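# Push square block flush and corner-aligned against board

## Task

Slide the square block and the board (both flat pieces) into contact so that an entire edge of the block lies flush along one edge or end of the board, with one block corner matching one board corner. Never close the gripper on either piece or raise either off the table, since that counts as failure; tipping a piece over is allowed. At the end both pieces must rest flat on the table and touch no fixed object, the arrangement must hold without the robot, and the gripper must be opened and withdrawn.

## Robot and tools

ROBOT. One arm with six revolute joints and a two-finger gripper. The only camera is cam_wrist (504x504, pinhole with radial distortion, fovy about 90.948 deg, fx=fy=247.866, cx=252.693, cy=251.065), mounted on the wrist. show_instructions returns this scene's reference pictures without moving anything.

FRAME. Positions in results use a scene frame whose origin is on the table surface directly under the arm base: +z up, +y to the left when facing along +x. The base itself may sit slightly tilted.

JOINT ORDER. Every row and every per-joint list uses this sequence: shoulder, elbow, wrist roll, wrist pitch, waist, wrist yaw. Rely on this order only. A row has 7 numbers: those six joints, then the gripper opening.

SCALING. Each joint number lies in [-1, 1] and is an offset, not a pose. One unit equals 1.32 rad for shoulder, 1.276 elbow, 2.022 wrist roll, 1.83 wrist pitch, 1.264 waist, 1.686 wrist yaw. The seventh number is an absolute opening: +1 fully open, -1 closed. Joint ranges in rad: shoulder 0.000 to 3.142, elbow 0.000 to 3.019, wrist roll -2.094 to 2.094, wrist pitch -1.693 to 1.571, waist -2.880 to 2.880, wrist yaw -1.571 to 1.571. True stops may differ by up to 0.019 rad either way.

execute_actions(actions). actions is a list of up to 15 actions; each action is a list of up to 15 rows, one row per 1/30 s step, and if fewer than 15 rows are given the last one repeats to fill 15 steps. All offsets in every row of an action are measured from the angles at that action's start, not from the preceding row; for a call's first action that means the most recent reported angles. An action asking any joint to go outward beyond its range by more than 0.019 rad is rejected; if the first action fails this or any action is malformed, nothing in the call runs. Requests past a real stop are clipped there and reported as "joint sent to its limit" (absence of this line proves nothing). An empty list just returns the current state and image.

move(target, speed, blocking). target is one 7-number row; its offsets count from the Joint positions of the latest result that listed them. All joints travel so they finish together, so the gripper traces a curve. speed (0.01 to 2 rad/s, default 0.5) caps the joint with the longest travel; paths last 0.5 to 10 s and are cut off after 10 s. Moves do not stop for obstacles; faster moves and targets set deeper past a contact hit and press harder. The opening is sent at the start. The result adds a "move:" line: outcome (done, off_target, moving, held, fault), limits=held or limits=none, and the joint farthest from target. With blocking=false you get a result after 0.5 s; further moves or actions are refused until wait or stop shows it ended.

wait(seconds): 0 to 10, holds the last command and returns early if a running move ends. stop(): brakes a running move (needs room; fingers keep moving). zoom_image(camera, region): camera "cam_wrist", region [x0, y0, x1, y1] in pixels from the top-left, at most 504 by 504. finished_scene(scene): pass the current scene number to end it; irreversible, and its result reports success.

MOTION LIMITS. Each step the commanded angle may lead the measured one by at most 0.264 rad waist, 0.32 shoulder, 0.276 elbow, 0.33 wrist pitch, 0.186 wrist yaw, 0.522 wrist roll, and targets are pulled back if they would shift the gripper over 70 mm from where it is. Big offsets therefore span several actions; an unfinished motion may need recommanding. With zero offsets the arm can droop; correct by commanding back toward the desired angles, then zeros, adding more where it still falls short.

RESULTS. Joint positions and Joint velocities list the six joints (rad, rad/s) then the finger gap (m; 0.094 fully open). Joint targets shows current drive goals. grip_measured gives the opening on the command scale (about 1 mm possible bias). Step readings list joint angles at some steps, HELD marking throttled ones. "joint command not followed" means the clearance check altered targets (mounts count as the arm). Torques are raw drive outputs with offset, scale and noise. MOTOR HOT appears from 85 C; at 100 C an OVER-TEMPERATURE FAULT drops the arm. FAULT lines mark stops.

AVOID. Do not close the fingers on either piece or lift them; push with open or partly closed fingers at low speed. Do not shove anything off the table, slam, or press hard. Objects may occasionally get nudged by outside disturbances, so check the final layout. Before finishing, open the gripper and back away so nothing depends on the robot.

Each tool is called after "Call:" by a JSON object that holds its "op" and its "data".

Reference images:

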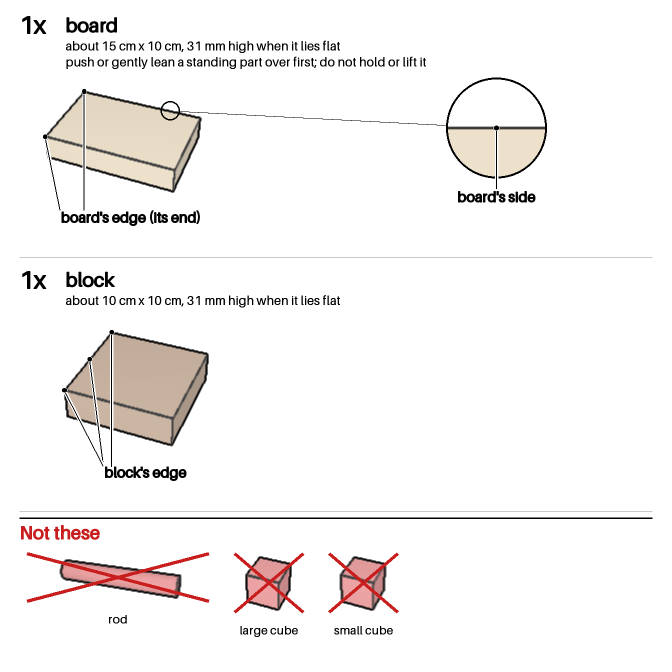

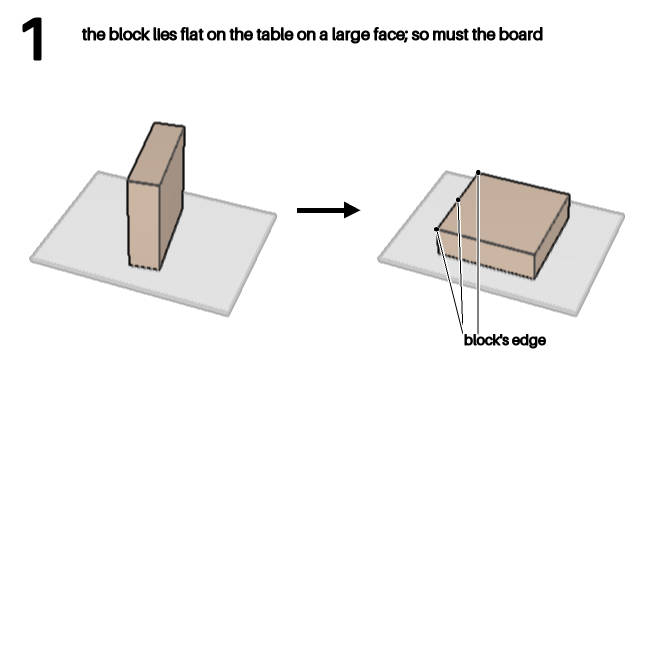

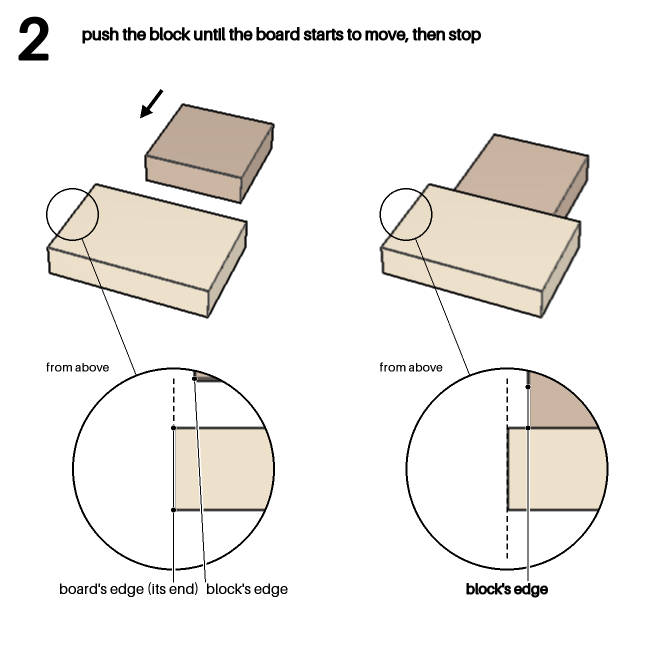

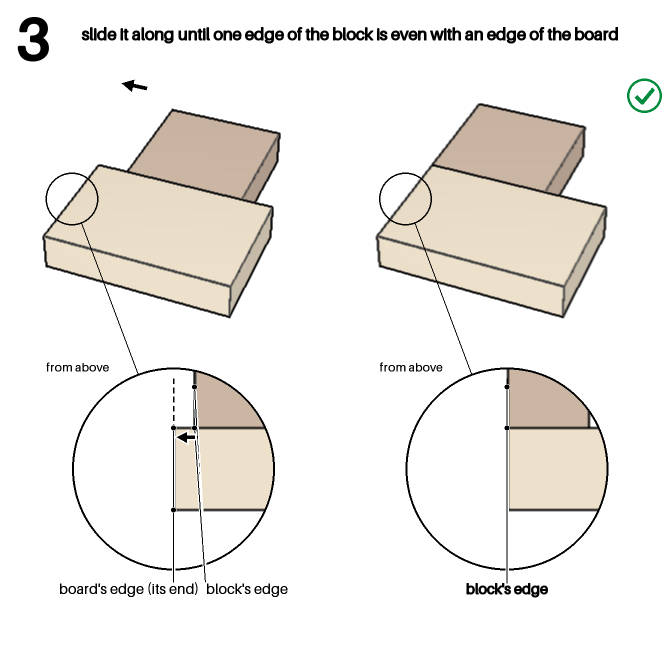

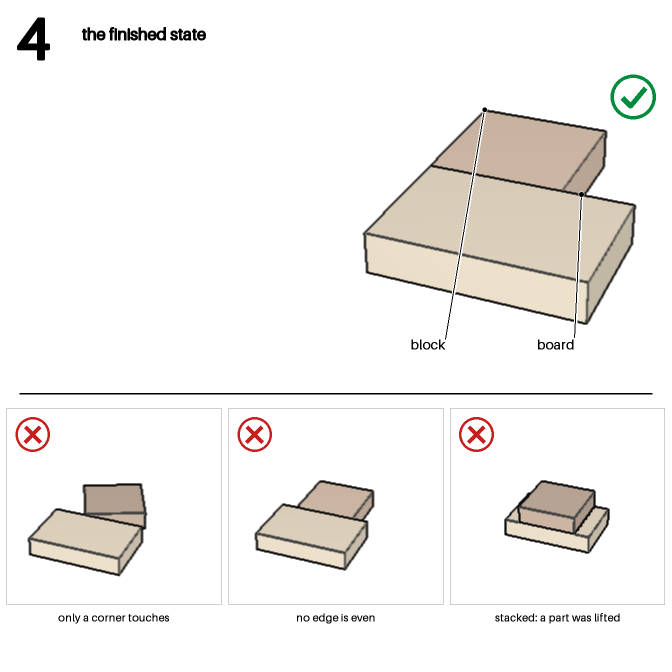

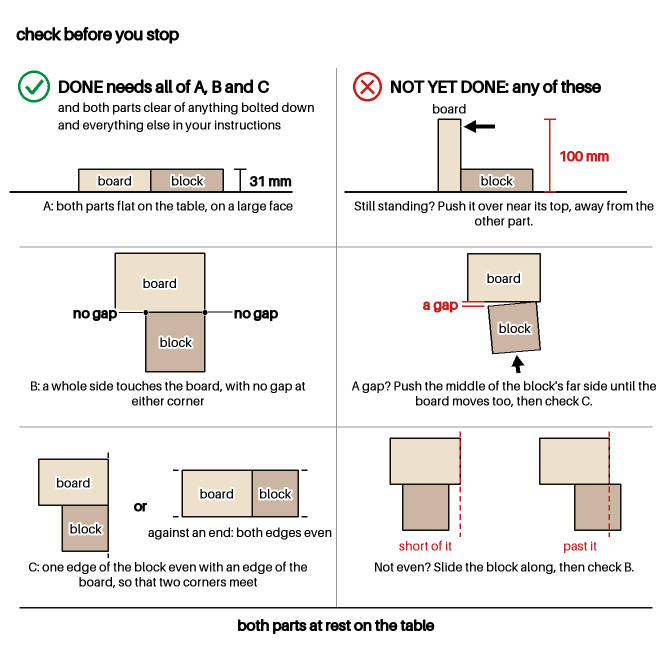

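## Session

Call:
{"op": "execute_actions", "data": {"actions": []}}

Scene clock: 0.00 s.
grip_measured=+1.000
Joint names: [shoulder, elbow, wrist roll, wrist pitch, waist, wrist yaw]
Joint positions: [ 1.634  1.371 -0.52  -0.741  0.847  0.145  0.094]
Joint velocities: [-0.015 -0.017  0.022 -0.007 -0.005  0.007  0.   ]
Joint torques (N m, as the arm reports them, + toward a larger angle): no reading
Joint targets: [1.639 1.386 -0.520 -0.740 0.848 0.145]

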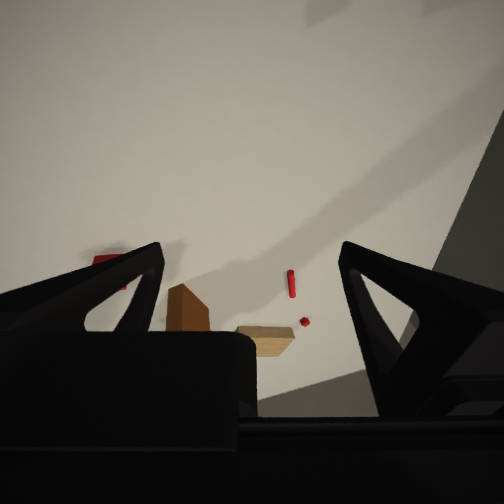

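Call:
{"op": "move", "data": {"target": [0,0,0.26,0.3,0,-0.08,1]}}

Scene clock: 2.87 s.
grip_measured=+1.000
Joint names: [shoulder, elbow, wrist roll, wrist pitch, waist, wrist yaw]
Joint positions: [ 1.634  1.371 -0.008 -0.214  0.847  0.014  0.094]
Joint velocities: [ 0.005 -0.007 -0.037  0.007 -0.015  0.037  0.   ]
Joint torques (N m, as the arm reports them, + toward a larger angle): [-22.04   7.26   0.07   1.97  -0.54  -0.02]
Joint targets: [1.634 1.371 0.006 -0.191 0.847 0.010]
move: off_target; limits=none; farthest joint: the wrist pitch, 0.022 radians from its target (0.549 radians at the start)

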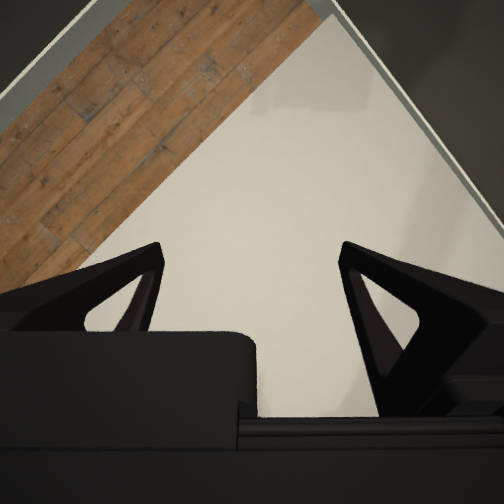

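Call:
{"op": "move", "data": {"target": [0,0,0,-0.55,0,0,1]}}

Scene clock: 5.83 s.
grip_measured=+1.000
Joint names: [shoulder, elbow, wrist roll, wrist pitch, waist, wrist yaw]
Joint positions: [ 1.634  1.371 -0.007 -1.202  0.847  0.014  0.094]
Joint velocities: [-0.015 -0.017  0.007  0.012 -0.015 -0.007  0.   ]
Joint torques (N m, as the arm reports them, + toward a larger angle): [-19.92   5.58   0.01  -1.49  -0.24   0.19]
Joint targets: [1.634 1.371 -0.008 -1.220 0.847 0.014]
move: done; limits=none; farthest joint: the wrist pitch, 0.019 radians from its target (1.007 radians at the start)

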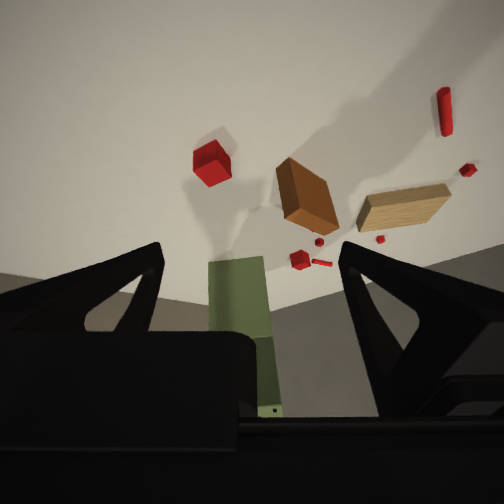

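Call:
{"op": "move", "data": {"target": [0,0,0,-0.05,-0.35,0,1]}}

Scene clock: 12.17 s.
grip_measured=+1.000
Joint names: [shoulder, elbow, wrist roll, wrist pitch, waist, wrist yaw]
Joint positions: [ 1.634  1.371 -0.007 -1.275  0.394  0.014  0.094]
Joint velocities: [-0.005  0.017  0.051  0.017 -0.015 -0.051  0.   ]
Joint torques (N m, as the arm reports them, + toward a larger angle): [-18.75   5.9    0.02  -1.49  -3.55   0.4 ]
Joint targets: [1.634 1.371 -0.007 -1.293 0.405 0.014]
move: done; limits=none; farthest joint: the wrist pitch, 0.018 radians from its target (0.092 radians at the start)

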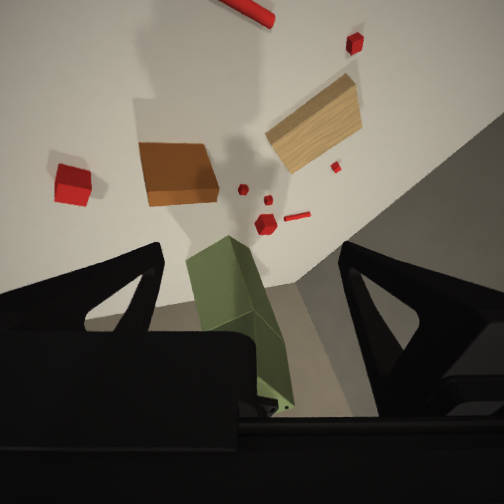

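Call:
{"op": "move", "data": {"target": [0.15,-0.31,0,0.33,0,0,-1]}}

Scene clock: 19.93 s.
grip_measured=-0.983
Joint names: [shoulder, elbow, wrist roll, wrist pitch, waist, wrist yaw]
Joint positions: [ 1.827  0.977 -0.007 -0.688  0.394  0.014  0.001]
Joint velocities: [-0.005  0.007 -0.022  0.012 -0.015 -0.007 -0.   ]
Joint torques (N m, as the arm reports them, + toward a larger angle): [-14.93   1.09   0.03  -0.03  -4.71   0.39]
Joint targets: [1.831 0.976 -0.007 -0.671 0.394 0.014]
move: done; limits=none; farthest joint: the wrist pitch, 0.016 radians from its target (0.604 radians at the start)

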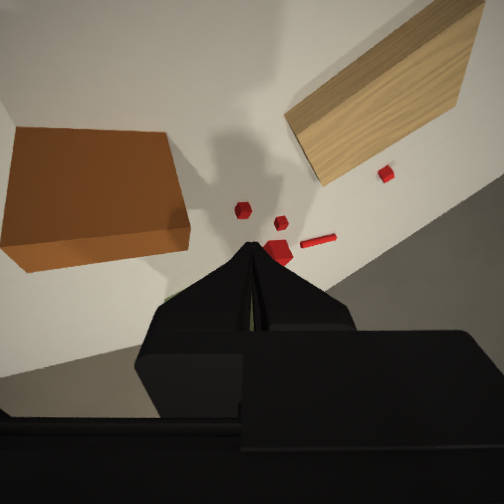

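Call:
{"op": "move", "data": {"target": [0,0,0,0,-0.13,0,-1]}}

Scene clock: 24.77 s.
grip_measured=-0.983
Joint names: [shoulder, elbow, wrist roll, wrist pitch, waist, wrist yaw]
Joint positions: [ 1.827  0.977 -0.007 -0.688  0.219  0.014  0.001]
Joint velocities: [-0.005 -0.002 -0.007 -0.002  0.005 -0.007  0.   ]
Joint torques (N m, as the arm reports them, + toward a larger angle): [-15.02   1.85   0.05  -0.6   -4.88   0.47]
Joint targets: [1.827 0.977 -0.007 -0.688 0.230 0.014]
move: done; limits=none; farthest joint: the waist, 0.011 radians from its target (0.164 radians at the start)

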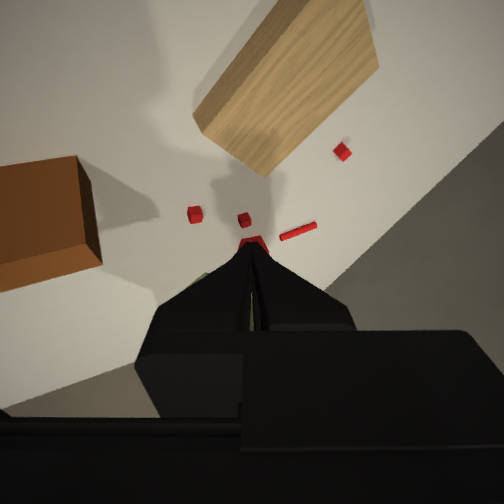

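Call:
{"op": "move", "data": {"target": [0.1,0.2,0,-0.065,0.1,0,-1]}}

Scene clock: 31.47 s.
grip_measured=-0.983
Joint names: [shoulder, elbow, wrist roll, wrist pitch, waist, wrist yaw]
Joint positions: [ 1.943  1.22  -0.007 -0.789  0.341  0.014  0.001]
Joint velocities: [-0.005 -0.012  0.022 -0.002  0.005 -0.022 -0.001]
Joint torques (N m, as the arm reports them, + toward a larger angle): [-16.62   3.84   0.04  -1.46  -4.84   0.4 ]
Joint targets: [1.959 1.232 -0.007 -0.807 0.345 0.014]
move: done; limits=none; farthest joint: the wrist pitch, 0.018 radians from its target (0.119 radians at the start)

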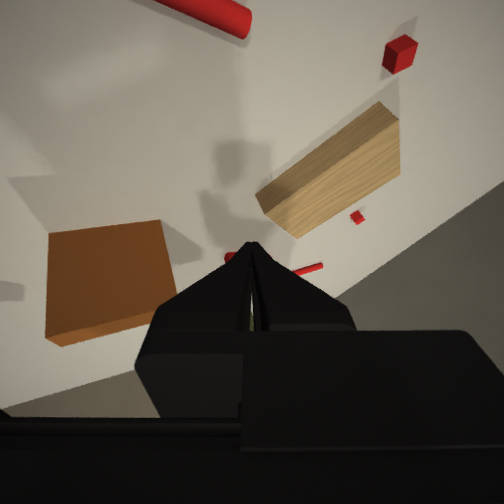

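Call:
{"op": "move", "data": {"target": [0.13,0,0,0.094,0,0,-1]}}

Scene clock: 34.70 s.
grip_measured=-0.983
Joint names: [shoulder, elbow, wrist roll, wrist pitch, waist, wrist yaw]
Joint positions: [ 2.121  1.22  -0.007 -0.633  0.341  0.014  0.001]
Joint velocities: [-0.005 -0.012 -0.037 -0.022  0.005 -0.066 -0.001]
Joint torques (N m, as the arm reports them, + toward a larger angle): [-17.07   0.99   0.06  -0.1   -6.11   0.42]
Joint targets: [2.114 1.220 -0.007 -0.617 0.341 0.014]
move: done; limits=none; farthest joint: the wrist pitch, 0.016 radians from its target (0.172 radians at the start)

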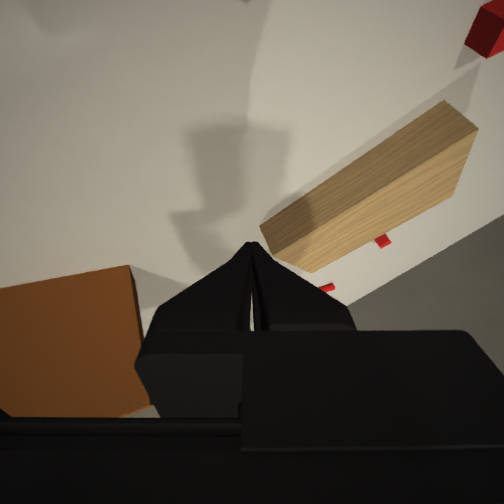

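Call:
{"op": "move", "data": {"target": [-0.06,-0.18,0,0.09,0,0,-1]}}

Call:
{"op": "move", "data": {"target": [0,0,0,0,-0.2,0,-1]}}

Scene clock: 37.93 s.
grip_measured=-0.983
Joint names: [shoulder, elbow, wrist roll, wrist pitch, waist, wrist yaw]
Joint positions: [ 2.05   0.991 -0.007 -0.485  0.341  0.014  0.001]
Joint velocities: [-0.015  0.002  0.037  0.012 -0.005 -0.022  0.   ]
Joint torques (N m, as the arm reports them, + toward a larger angle): [-15.8   -0.22   0.03  -0.07  -5.43   0.4 ]
Joint targets: [2.042 0.990 -0.007 -0.469 0.341 0.014]
move: done; limits=none; farthest joint: the wrist pitch, 0.016 radians from its target (0.165 radians at the start)

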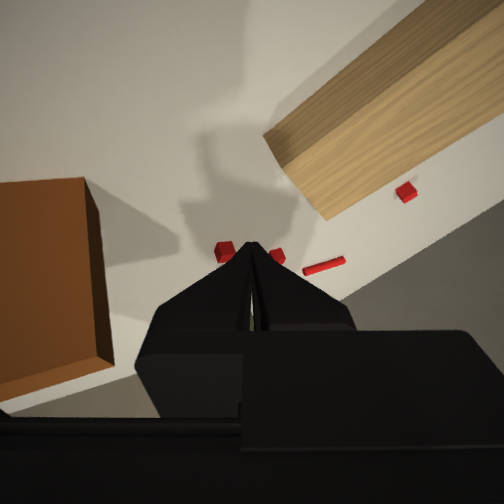

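Scene clock: 38.87 s.
grip_measured=-0.983
Joint names: [shoulder, elbow, wrist roll, wrist pitch, waist, wrist yaw]
Joint positions: [ 2.05   0.991 -0.007 -0.485  0.079  0.014  0.001]
Joint velocities: [-0.015 -0.007  0.037  0.017 -0.005  0.007 -0.001]
Joint torques (N m, as the arm reports them, + toward a larger angle): [-14.92   0.62   0.02  -0.55  -6.15   0.54]
Joint targets: [2.050 0.991 -0.007 -0.485 0.089 0.014]
move: done; limits=none; farthest joint: the waist, 0.009 radians from its target (0.253 radians at the start)

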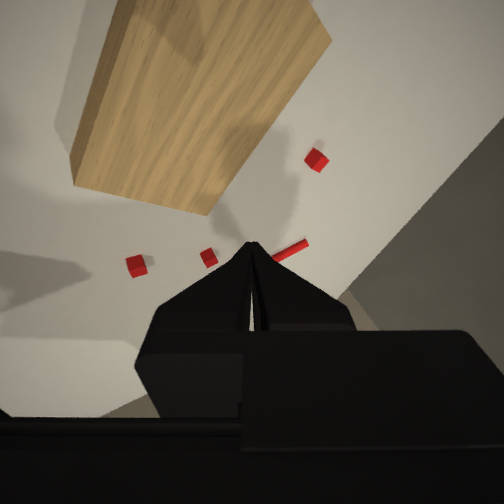

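Call:
{"op": "move", "data": {"target": [-0.2,0.15,0,-0.25,0.12,0,-1]}}

Scene clock: 41.97 s.
grip_measured=-0.983
Joint names: [shoulder, elbow, wrist roll, wrist pitch, waist, wrist yaw]
Joint positions: [ 1.78   1.166 -0.007 -0.924  0.221  0.014  0.001]
Joint velocities: [ 0.015 -0.007 -0.037  0.007  0.005 -0.022 -0.   ]
Joint torques (N m, as the arm reports them, + toward a larger angle): [-16.25   4.98   0.04  -1.36  -5.49   0.43]
Joint targets: [1.786 1.182 -0.007 -0.942 0.231 0.014]
move: done; limits=none; farthest joint: the wrist pitch, 0.018 radians from its target (0.458 radians at the start)

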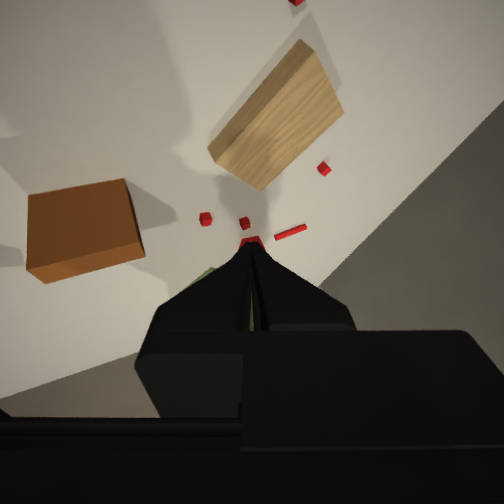

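Call:
{"op": "move", "data": {"target": [0.26,-0.105,0,0.25,0.11,0,-1]}}

Scene clock: 45.57 s.
grip_measured=-0.983
Joint names: [shoulder, elbow, wrist roll, wrist pitch, waist, wrist yaw]
Joint positions: [ 2.124  1.032 -0.007 -0.483  0.351  0.014  0.001]
Joint velocities: [ 0.005 -0.012 -0.037  0.007 -0.005 -0.051 -0.001]
Joint torques (N m, as the arm reports them, + toward a larger angle): [-15.33  -0.3    0.06  -0.14  -4.78   0.41]
Joint targets: [2.123 1.032 -0.007 -0.467 0.360 0.014]
move: done; limits=none; farthest joint: the wrist pitch, 0.017 radians from its target (0.458 radians at the start)

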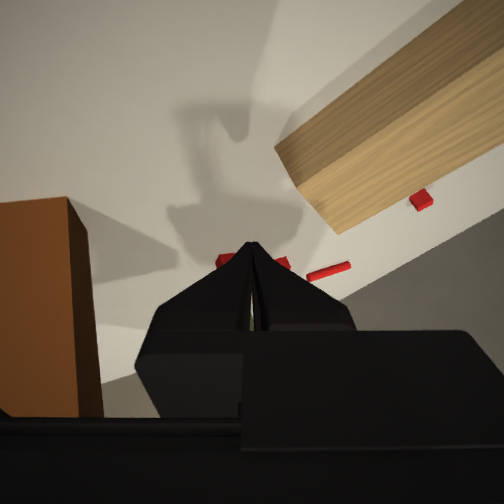

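Call:
{"op": "move", "data": {"target": [0.03,0.04,0,0,-0.12,0,-1], "speed": 0.2}}

Scene clock: 51.60 s.
grip_measured=-0.983
Joint names: [shoulder, elbow, wrist roll, wrist pitch, waist, wrist yaw]
Joint positions: [ 2.149  1.076 -0.007 -0.483  0.203  0.014  0.001]
Joint velocities: [-0.015 -0.007 -0.022 -0.022  0.005 -0.007 -0.001]
Joint torques (N m, as the arm reports them, + toward a larger angle): [-14.84   0.66   0.03  -0.59  -6.5    0.46]
Joint targets: [2.163 1.084 -0.007 -0.483 0.199 0.014]
move: done; limits=none; farthest joint: the shoulder, 0.015 radians from its target (0.040 radians at the start)

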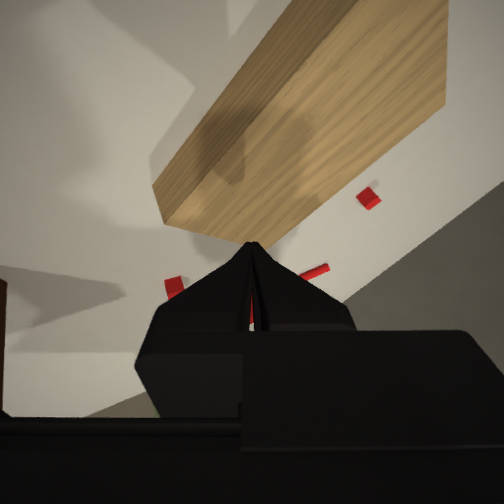

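Call:
{"op": "move", "data": {"target": [0.05,0,0,0.04,0.12,0,-1], "speed": 0.2}}

Scene clock: 53.93 s.
grip_measured=-0.983
Joint names: [shoulder, elbow, wrist roll, wrist pitch, waist, wrist yaw]
Joint positions: [ 2.202  1.076 -0.007 -0.427  0.347  0.014  0.001]
Joint velocities: [-0.015 -0.002 -0.066 -0.002 -0.005 -0.007 -0.   ]
Joint torques (N m, as the arm reports them, + toward a larger angle): [-13.74  -0.86   0.02  -0.11  -3.99   0.41]
Joint targets: [2.214 1.076 -0.007 -0.410 0.355 0.014]
move: done; limits=none; farthest joint: the wrist pitch, 0.017 radians from its target (0.074 radians at the start)

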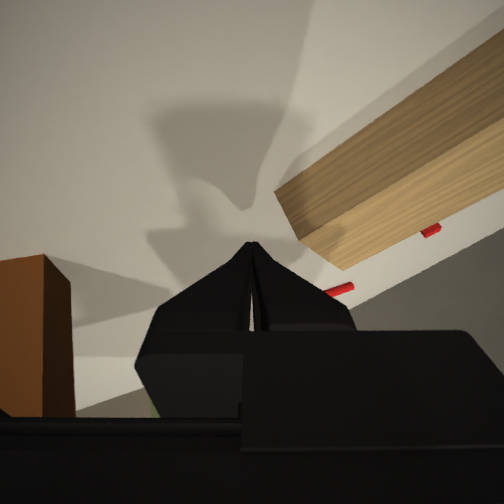

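Call:
{"op": "move", "data": {"target": [0.05,-0.03,0,0.07,0,0,-1], "speed": 0.15}}

Call:
{"op": "move", "data": {"target": [0.01,0,0,0,-0.14,0,-1], "speed": 0.15}}

Scene clock: 57.50 s.
grip_measured=-0.983
Joint names: [shoulder, elbow, wrist roll, wrist pitch, waist, wrist yaw]
Joint positions: [ 2.248  1.048 -0.007 -0.319  0.347  0.015  0.001]
Joint velocities: [-0.005 -0.007  0.007 -0.007 -0.005  0.007  0.001]
Joint torques (N m, as the arm reports them, + toward a larger angle): [-12.95  -2.29   0.     0.23  -5.88   0.39]
Joint targets: [2.268 1.038 -0.007 -0.299 0.347 0.014]
move: off_target; limits=none; farthest joint: the wrist pitch, 0.021 radians from its target (0.128 radians at the start)

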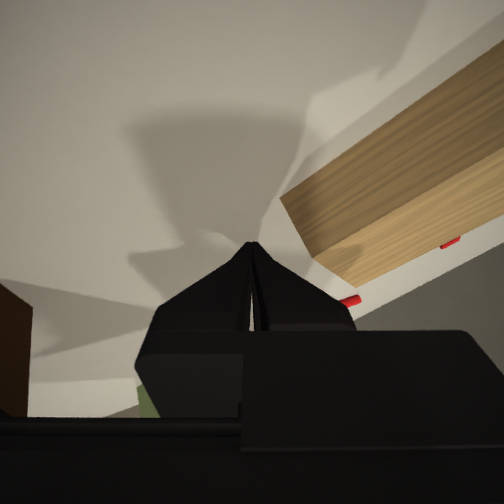

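Scene clock: 59.07 s.
grip_measured=-0.983
Joint names: [shoulder, elbow, wrist roll, wrist pitch, waist, wrist yaw]
Joint positions: [ 2.248  1.048 -0.007 -0.319  0.181  0.015  0.001]
Joint velocities: [-0.015 -0.007  0.022  0.017  0.005  0.051 -0.   ]
Joint torques (N m, as the arm reports them, + toward a larger angle): [-13.92  -0.72   0.06  -0.55  -7.61   0.5 ]
Joint targets: [2.261 1.048 -0.007 -0.319 0.170 0.015]
move: done; limits=none; farthest joint: the shoulder, 0.013 radians from its target (0.013 radians at the start)

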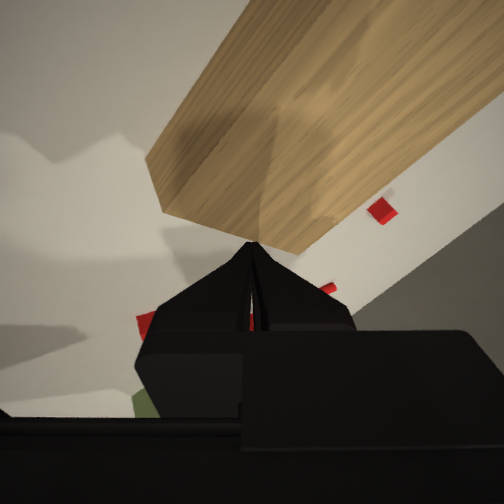

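Call:
{"op": "move", "data": {"target": [0.01,0,0,0,-0.16,0,-1], "speed": 0.15}}

Scene clock: 61.63 s.
grip_measured=-0.983
Joint names: [shoulder, elbow, wrist roll, wrist pitch, waist, wrist yaw]
Joint positions: [ 2.248  1.048 -0.007 -0.319 -0.014  0.015  0.001]
Joint velocities: [-0.005 -0.002  0.051 -0.002  0.005 -0.066  0.   ]
Joint torques (N m, as the arm reports them, + toward a larger angle): [-13.43  -0.1    0.03  -0.47  -8.67   0.53]
Joint targets: [2.261 1.048 -0.007 -0.319 -0.021 0.015]
move: done; limits=none; farthest joint: the shoulder, 0.013 radians from its target (0.013 radians at the start)

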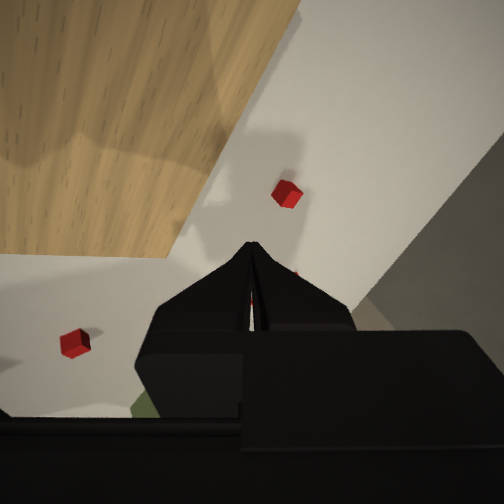

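Call:
{"op": "move", "data": {"target": [0.13,0.235,0,-0.07,-0.03,0,-1], "speed": 0.2}}

Scene clock: 65.10 s.
grip_measured=-0.983
Joint names: [shoulder, elbow, wrist roll, wrist pitch, waist, wrist yaw]
Joint positions: [ 2.405  1.333 -0.007 -0.434 -0.047  0.016  0.001]
Joint velocities: [ 0.005 -0.012 -0.051 -0.017 -0.005 -0.066  0.001]
Joint torques (N m, as the arm reports them, + toward a larger angle): [-14.89   2.44   0.06  -0.88 -10.3    0.5 ]
Joint targets: [2.420 1.348 -0.007 -0.448 -0.053 0.015]
move: done; limits=none; farthest joint: the shoulder, 0.015 radians from its target (0.172 radians at the start)

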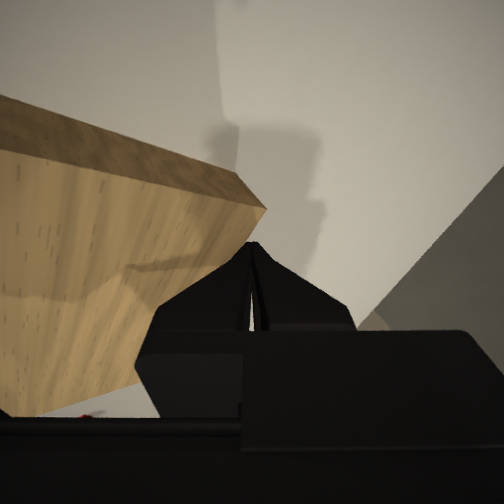

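Call:
{"op": "move", "data": {"target": [-0.45,-0.05,0,-0.35,0.15,0,-1]}}

Scene clock: 67.87 s.
grip_measured=-0.983
Joint names: [shoulder, elbow, wrist roll, wrist pitch, waist, wrist yaw]
Joint positions: [ 1.795  1.277 -0.007 -1.055  0.133  0.016  0.001]
Joint velocities: [-0.005  0.002  0.051  0.002  0.005  0.022 -0.001]
Joint torques (N m, as the arm reports them, + toward a larger angle): [-15.96   3.99   0.03  -1.38  -6.35   0.45]
Joint targets: [1.811 1.269 -0.007 -1.074 0.143 0.016]
move: done; limits=none; farthest joint: the wrist pitch, 0.019 radians from its target (0.640 radians at the start)

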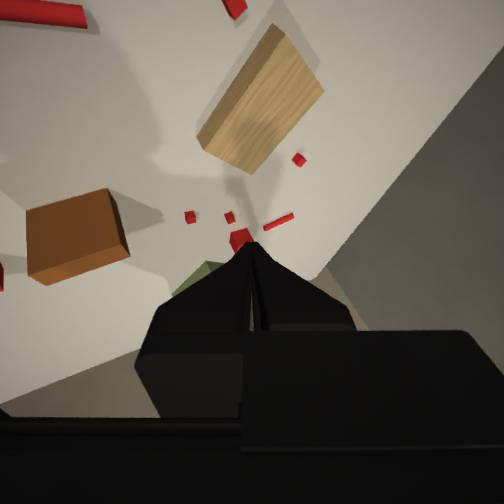

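Call:
{"op": "move", "data": {"target": [0.3,-0.2,0,0.4,0.11,0,-1]}}

Call:
{"op": "move", "data": {"target": [0.045,0.02,0,0.0,0,0,-1], "speed": 0.2}}

Call:
{"op": "move", "data": {"target": [0.07,0.115,0,-0.035,0,0,-1], "speed": 0.12}}

Scene clock: 74.83 s.
grip_measured=-0.983
Joint names: [shoulder, elbow, wrist roll, wrist pitch, waist, wrist yaw]
Joint positions: [ 2.189  1.025 -0.007 -0.34   0.259  0.016  0.001]
Joint velocities: [ 0.005 -0.007  0.037 -0.007 -0.005 -0.037  0.   ]
Joint torques (N m, as the arm reports them, + toward a larger angle): [-14.18  -1.01   0.02   0.    -5.55   0.41]
Joint targets: [2.191 1.022 -0.007 -0.324 0.272 0.016]
move: done; limits=none; farthest joint: the wrist pitch, 0.017 radians from its target (0.732 radians at the start)

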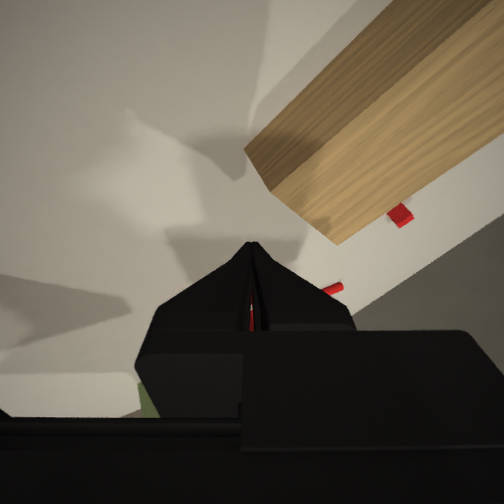

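Scene clock: 75.67 s.
grip_measured=-0.983
Joint names: [shoulder, elbow, wrist roll, wrist pitch, waist, wrist yaw]
Joint positions: [ 2.239  1.043 -0.007 -0.34   0.259  0.016  0.001]
Joint velocities: [ 0.005 -0.012  0.051  0.012 -0.005 -0.007  0.   ]
Joint torques (N m, as the arm reports them, + toward a larger angle): [-13.87  -0.54   0.04  -0.74  -6.34   0.45]
Joint targets: [2.248 1.051 -0.007 -0.340 0.259 0.016]
move: done; limits=none; farthest joint: the shoulder, 0.009 radians from its target (0.060 radians at the start)

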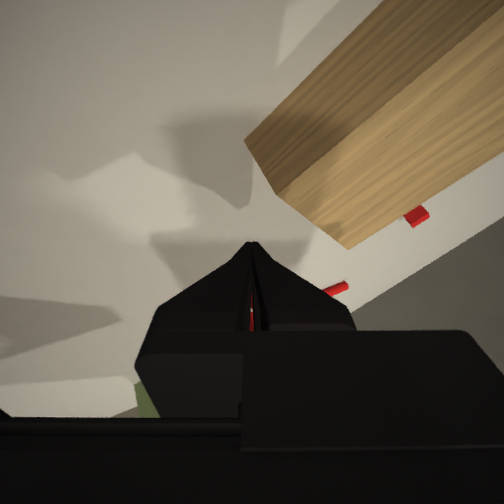

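Scene clock: 77.20 s.
grip_measured=-0.984
Joint names: [shoulder, elbow, wrist roll, wrist pitch, waist, wrist yaw]
Joint positions: [ 2.293  1.158 -0.007 -0.413  0.259  0.02   0.001]
Joint velocities: [-0.005 -0.012 -0.007 -0.007  0.005  0.022 -0.   ]
Joint torques (N m, as the arm reports them, + toward a larger angle): [-12.22   1.92   0.05  -0.22  -6.71   0.27]
Joint targets: [2.331 1.190 -0.007 -0.404 0.259 0.016]
move: off_target; limits=none; farthest joint: the shoulder, 0.038 radians from its target (0.092 radians at the start)

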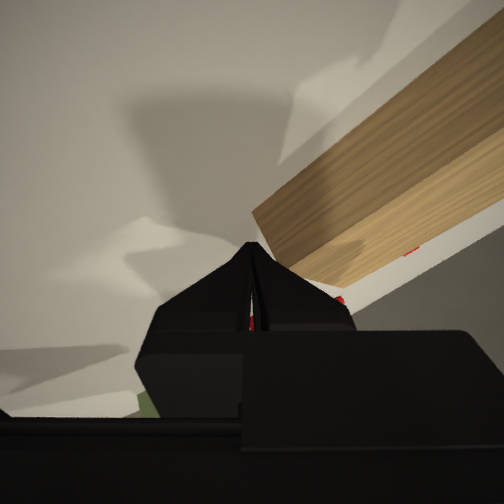

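Call:
{"op": "move", "data": {"target": [-0.15,-0.1,0,0.05,0,0,-1]}}

Call:
{"op": "move", "data": {"target": [0,0,0,0,-0.24,0,-1]}}

Call:
{"op": "move", "data": {"target": [0.07,0.13,0,-0.11,0,0,-1], "speed": 0.3}}

Scene clock: 84.23 s.
grip_measured=-0.984
Joint names: [shoulder, elbow, wrist roll, wrist pitch, waist, wrist yaw]
Joint positions: [ 2.079  1.037 -0.007 -0.335  0.259  0.02   0.001]
Joint velocities: [-0.005  0.022 -0.022 -0.002  0.005 -0.095  0.001]
Joint torques (N m, as the arm reports them, + toward a larger angle): [-14.04  -0.1    0.03   0.1   -5.92   0.42]
Joint targets: [2.095 1.030 -0.007 -0.321 0.259 0.020]
move: done; limits=none; farthest joint: the shoulder, 0.016 radians from its target (0.198 radians at the start)

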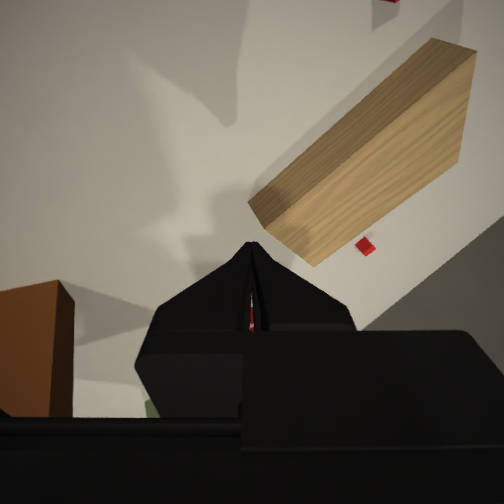

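Scene clock: 85.27 s.
grip_measured=-0.984
Joint names: [shoulder, elbow, wrist roll, wrist pitch, waist, wrist yaw]
Joint positions: [ 2.079  1.037 -0.007 -0.335 -0.052  0.02   0.001]
Joint velocities: [ 0.005 -0.017  0.066 -0.002 -0.005  0.022  0.001]
Joint torques (N m, as the arm reports them, + toward a larger angle): [-15.51   1.73   0.05  -0.25  -7.28   0.55]
Joint targets: [2.079 1.037 -0.007 -0.335 -0.045 0.020]
move: done; limits=none; farthest joint: the waist, 0.008 radians from its target (0.303 radians at the start)

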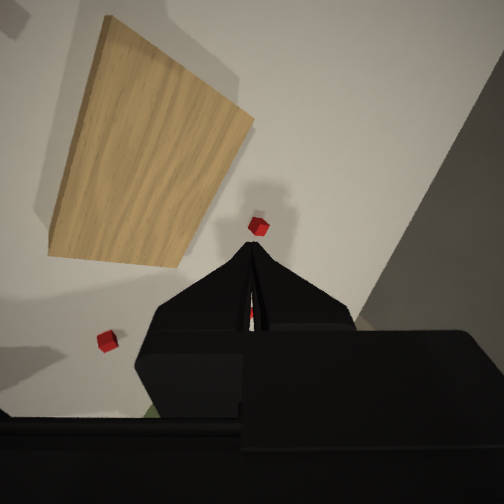

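Scene clock: 86.37 s.
grip_measured=-0.984
Joint names: [shoulder, elbow, wrist roll, wrist pitch, waist, wrist yaw]
Joint positions: [ 2.158  1.187 -0.007 -0.52  -0.052  0.02   0.001]
Joint velocities: [ 0.005  0.002 -0.007 -0.007 -0.005 -0.066 -0.001]
Joint torques (N m, as the arm reports them, + toward a larger angle): [-15.31   3.32   0.05  -0.91  -8.61   0.53]
Joint targets: [2.172 1.202 -0.007 -0.536 -0.052 0.020]
move: done; limits=none; farthest joint: the wrist pitch, 0.017 radians from its target (0.202 radians at the start)

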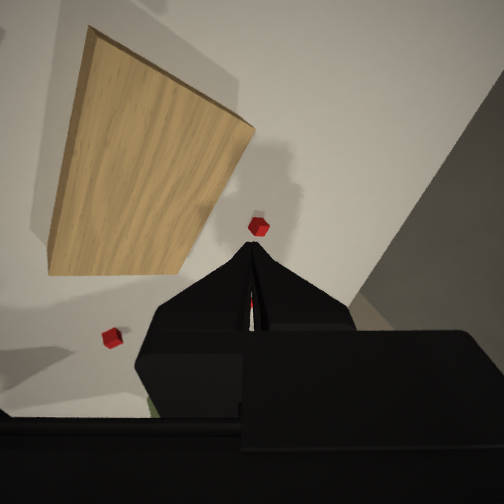

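Call:
{"op": "move", "data": {"target": [0.09,0.1,0,-0.03,0,0,-1], "speed": 0.3}}

Call:
{"op": "move", "data": {"target": [0,0,0,0,0.2,0,-1], "speed": 0.15}}

Scene clock: 90.67 s.
grip_measured=-0.984
Joint names: [shoulder, elbow, wrist roll, wrist pitch, waist, wrist yaw]
Joint positions: [ 2.268  1.299 -0.007 -0.559 -0.052  0.02   0.001]
Joint velocities: [ 0.005 -0.012  0.022 -0.017  0.005  0.007  0.002]
Joint torques (N m, as the arm reports them, + toward a larger angle): [-16.24   3.19   0.03  -1.09  -9.87   0.53]
Joint targets: [2.276 1.314 -0.007 -0.575 -0.052 0.020]
move: done; limits=none; farthest joint: the elbow, 0.015 radians from its target (0.128 radians at the start)

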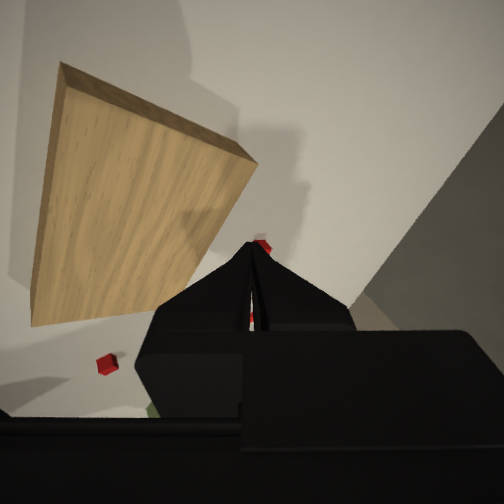

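Scene clock: 92.73 s.
grip_measured=-0.984
Joint names: [shoulder, elbow, wrist roll, wrist pitch, waist, wrist yaw]
Joint positions: [ 2.268  1.299 -0.007 -0.559  0.191  0.02   0.001]
Joint velocities: [-0.015 -0.032 -0.007 -0.007 -0.005  0.007  0.001]
Joint torques (N m, as the arm reports them, + toward a larger angle): [-17.23   1.09   0.04  -0.62  -7.2    0.42]
Joint targets: [2.268 1.299 -0.007 -0.559 0.201 0.020]
move: done; limits=none; farthest joint: the waist, 0.010 radians from its target (0.253 radians at the start)

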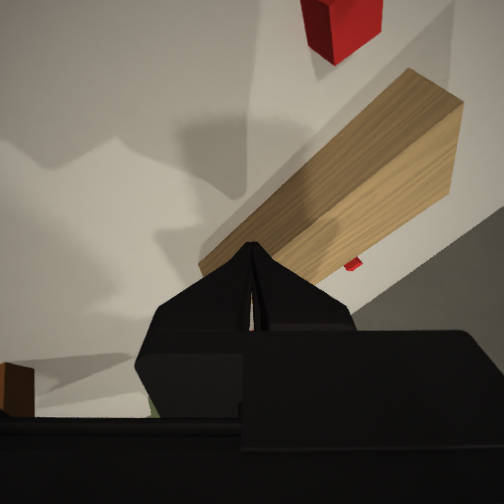

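Call:
{"op": "move", "data": {"target": [0,0,0,0,-0.2,0,-1]}}

Call:
{"op": "move", "data": {"target": [0.08,-0.01,0,0.06,0,0,-1], "speed": 0.2}}

Call:
{"op": "move", "data": {"target": [0.01,0,0,0,0.14,0,-1], "speed": 0.12}}

Scene clock: 96.93 s.
grip_measured=-0.984
Joint names: [shoulder, elbow, wrist roll, wrist pitch, waist, wrist yaw]
Joint positions: [ 2.268  1.299 -0.007 -0.559 -0.08   0.02   0.001]
Joint velocities: [ 0.005  0.017 -0.022 -0.007 -0.015 -0.022 -0.001]
Joint torques (N m, as the arm reports them, + toward a larger angle): [-16.78   2.18   0.07  -0.39  -8.03   0.52]
Joint targets: [2.268 1.299 -0.007 -0.559 -0.062 0.020]
move: done; limits=none; farthest joint: the waist, 0.018 radians from its target (0.253 radians at the start)

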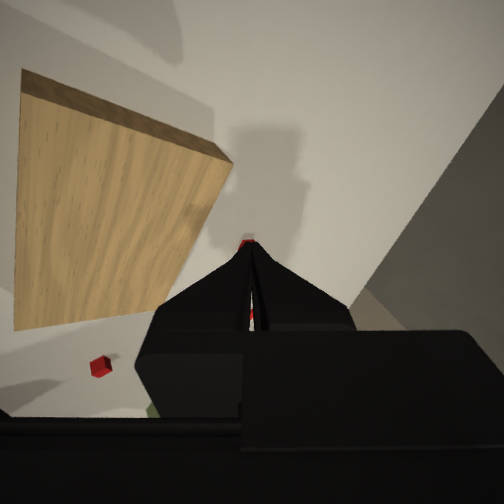

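Scene clock: 98.00 s.
grip_measured=-0.984
Joint names: [shoulder, elbow, wrist roll, wrist pitch, waist, wrist yaw]
Joint positions: [ 2.369  1.29  -0.007 -0.465 -0.08   0.02   0.001]
Joint velocities: [-0.015  0.007 -0.051  0.002  0.005 -0.066  0.   ]
Joint torques (N m, as the arm reports them, + toward a larger angle): [-16.18   0.93   0.05   0.18  -9.79   0.56]
Joint targets: [2.374 1.287 -0.007 -0.450 -0.080 0.020]
move: done; limits=none; farthest joint: the wrist pitch, 0.016 radians from its target (0.110 radians at the start)

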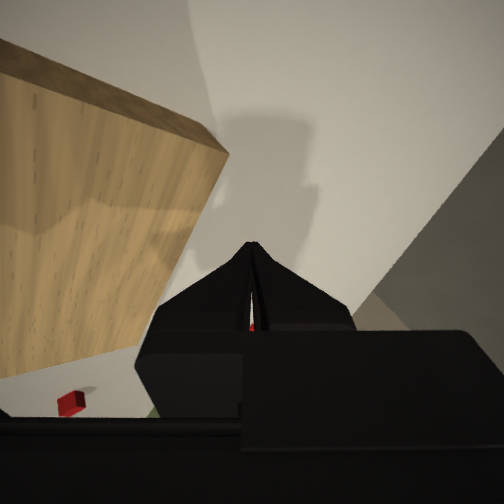

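Scene clock: 99.80 s.
grip_measured=-0.984
Joint names: [shoulder, elbow, wrist roll, wrist pitch, waist, wrist yaw]
Joint positions: [ 2.363  1.29  -0.007 -0.471  0.023  0.063  0.001]
Joint velocities: [-0.005  0.007  0.051 -0.007 -0.005 -0.007 -0.   ]
Joint torques (N m, as the arm reports them, + toward a larger angle): [-15.05   0.87   0.04  -0.3   -2.78  -1.28]
Joint targets: [2.382 1.290 -0.007 -0.465 0.097 0.020]
move: off_target; limits=none; farthest joint: the waist, 0.074 radians from its target (0.177 radians at the start)

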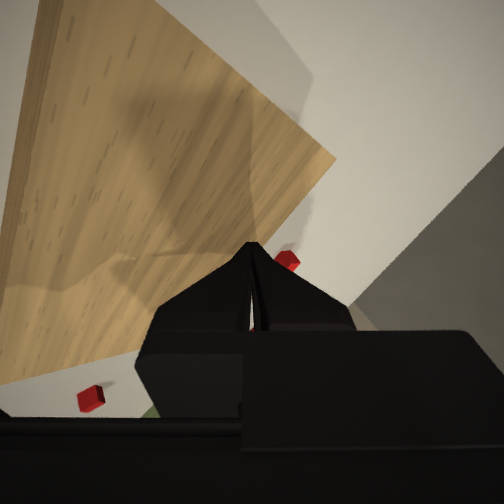

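Call:
{"op": "move", "data": {"target": [0.015,0,0,0,0.2,-0.025,-1], "speed": 0.12}}

Scene clock: 103.90 s.
grip_measured=-0.984
Joint names: [shoulder, elbow, wrist roll, wrist pitch, waist, wrist yaw]
Joint positions: [ 2.323  1.278 -0.007 -0.496  0.113  0.125  0.001]
Joint velocities: [-0.005 -0.007  0.066  0.012  0.015  0.022 -0.001]
Joint torques (N m, as the arm reports them, + toward a larger angle): [-12.83   1.38   0.06   0.2    1.91  -2.72]
Joint targets: [2.365 1.286 -0.007 -0.479 0.229 0.051]
move: off_target; limits=none; farthest joint: the waist, 0.163 radians from its target (0.253 radians at the start)

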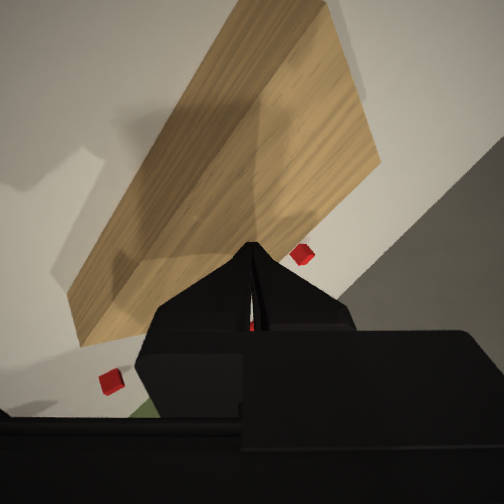

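Call:
{"op": "move", "data": {"target": [0,0,0,0,0.2,-0.05,-1], "speed": 0.12}}

Scene clock: 108.30 s.
grip_measured=-0.985
Joint names: [shoulder, elbow, wrist roll, wrist pitch, waist, wrist yaw]
Joint positions: [ 2.263  1.27  -0.007 -0.52   0.333  0.079  0.001]
Joint velocities: [ 0.005  0.002  0.037  0.002 -0.005 -0.051 -0.002]
Joint torques (N m, as the arm reports them, + toward a larger angle): [-11.58   1.13   0.04   0.29  -3.79  -1.17]
Joint targets: [2.323 1.278 -0.007 -0.496 0.366 0.041]
move: off_target; limits=none; farthest joint: the shoulder, 0.060 radians from its target (0.000 radians at the start)

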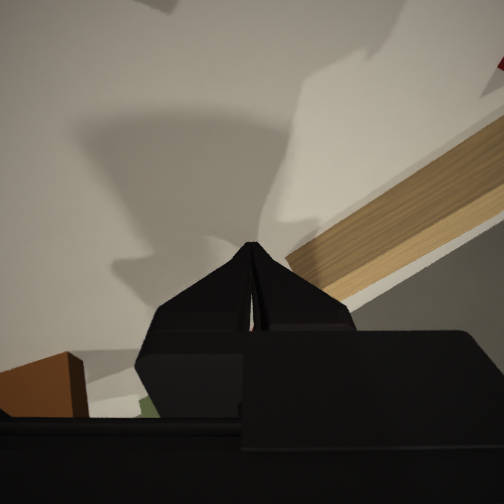

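Call:
{"op": "move", "data": {"target": [-0.4,0.1,0,-0.4,-0.1,0,-1]}}

Scene clock: 111.10 s.
grip_measured=-0.985
Joint names: [shoulder, elbow, wrist roll, wrist pitch, waist, wrist yaw]
Joint positions: [ 1.723  1.372 -0.007 -1.234  0.216  0.083  0.001]
Joint velocities: [-0.024 -0.007 -0.051  0.002 -0.015 -0.066 -0.001]
Joint torques (N m, as the arm reports them, + toward a larger angle): [-17.29   7.62   0.03  -1.5   -6.86   0.34]
Joint targets: [1.734 1.397 -0.007 -1.252 0.207 0.079]
move: off_target; limits=none; farthest joint: the elbow, 0.025 radians from its target (0.128 radians at the start)

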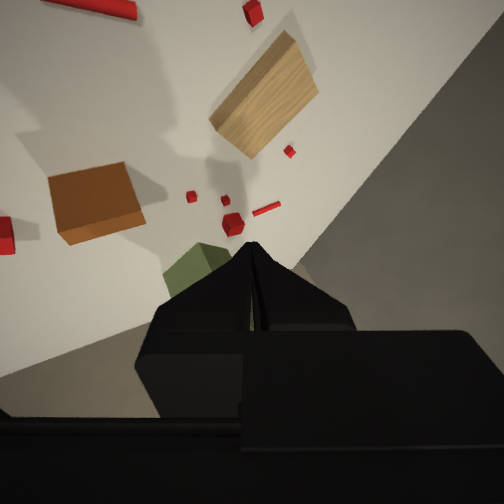

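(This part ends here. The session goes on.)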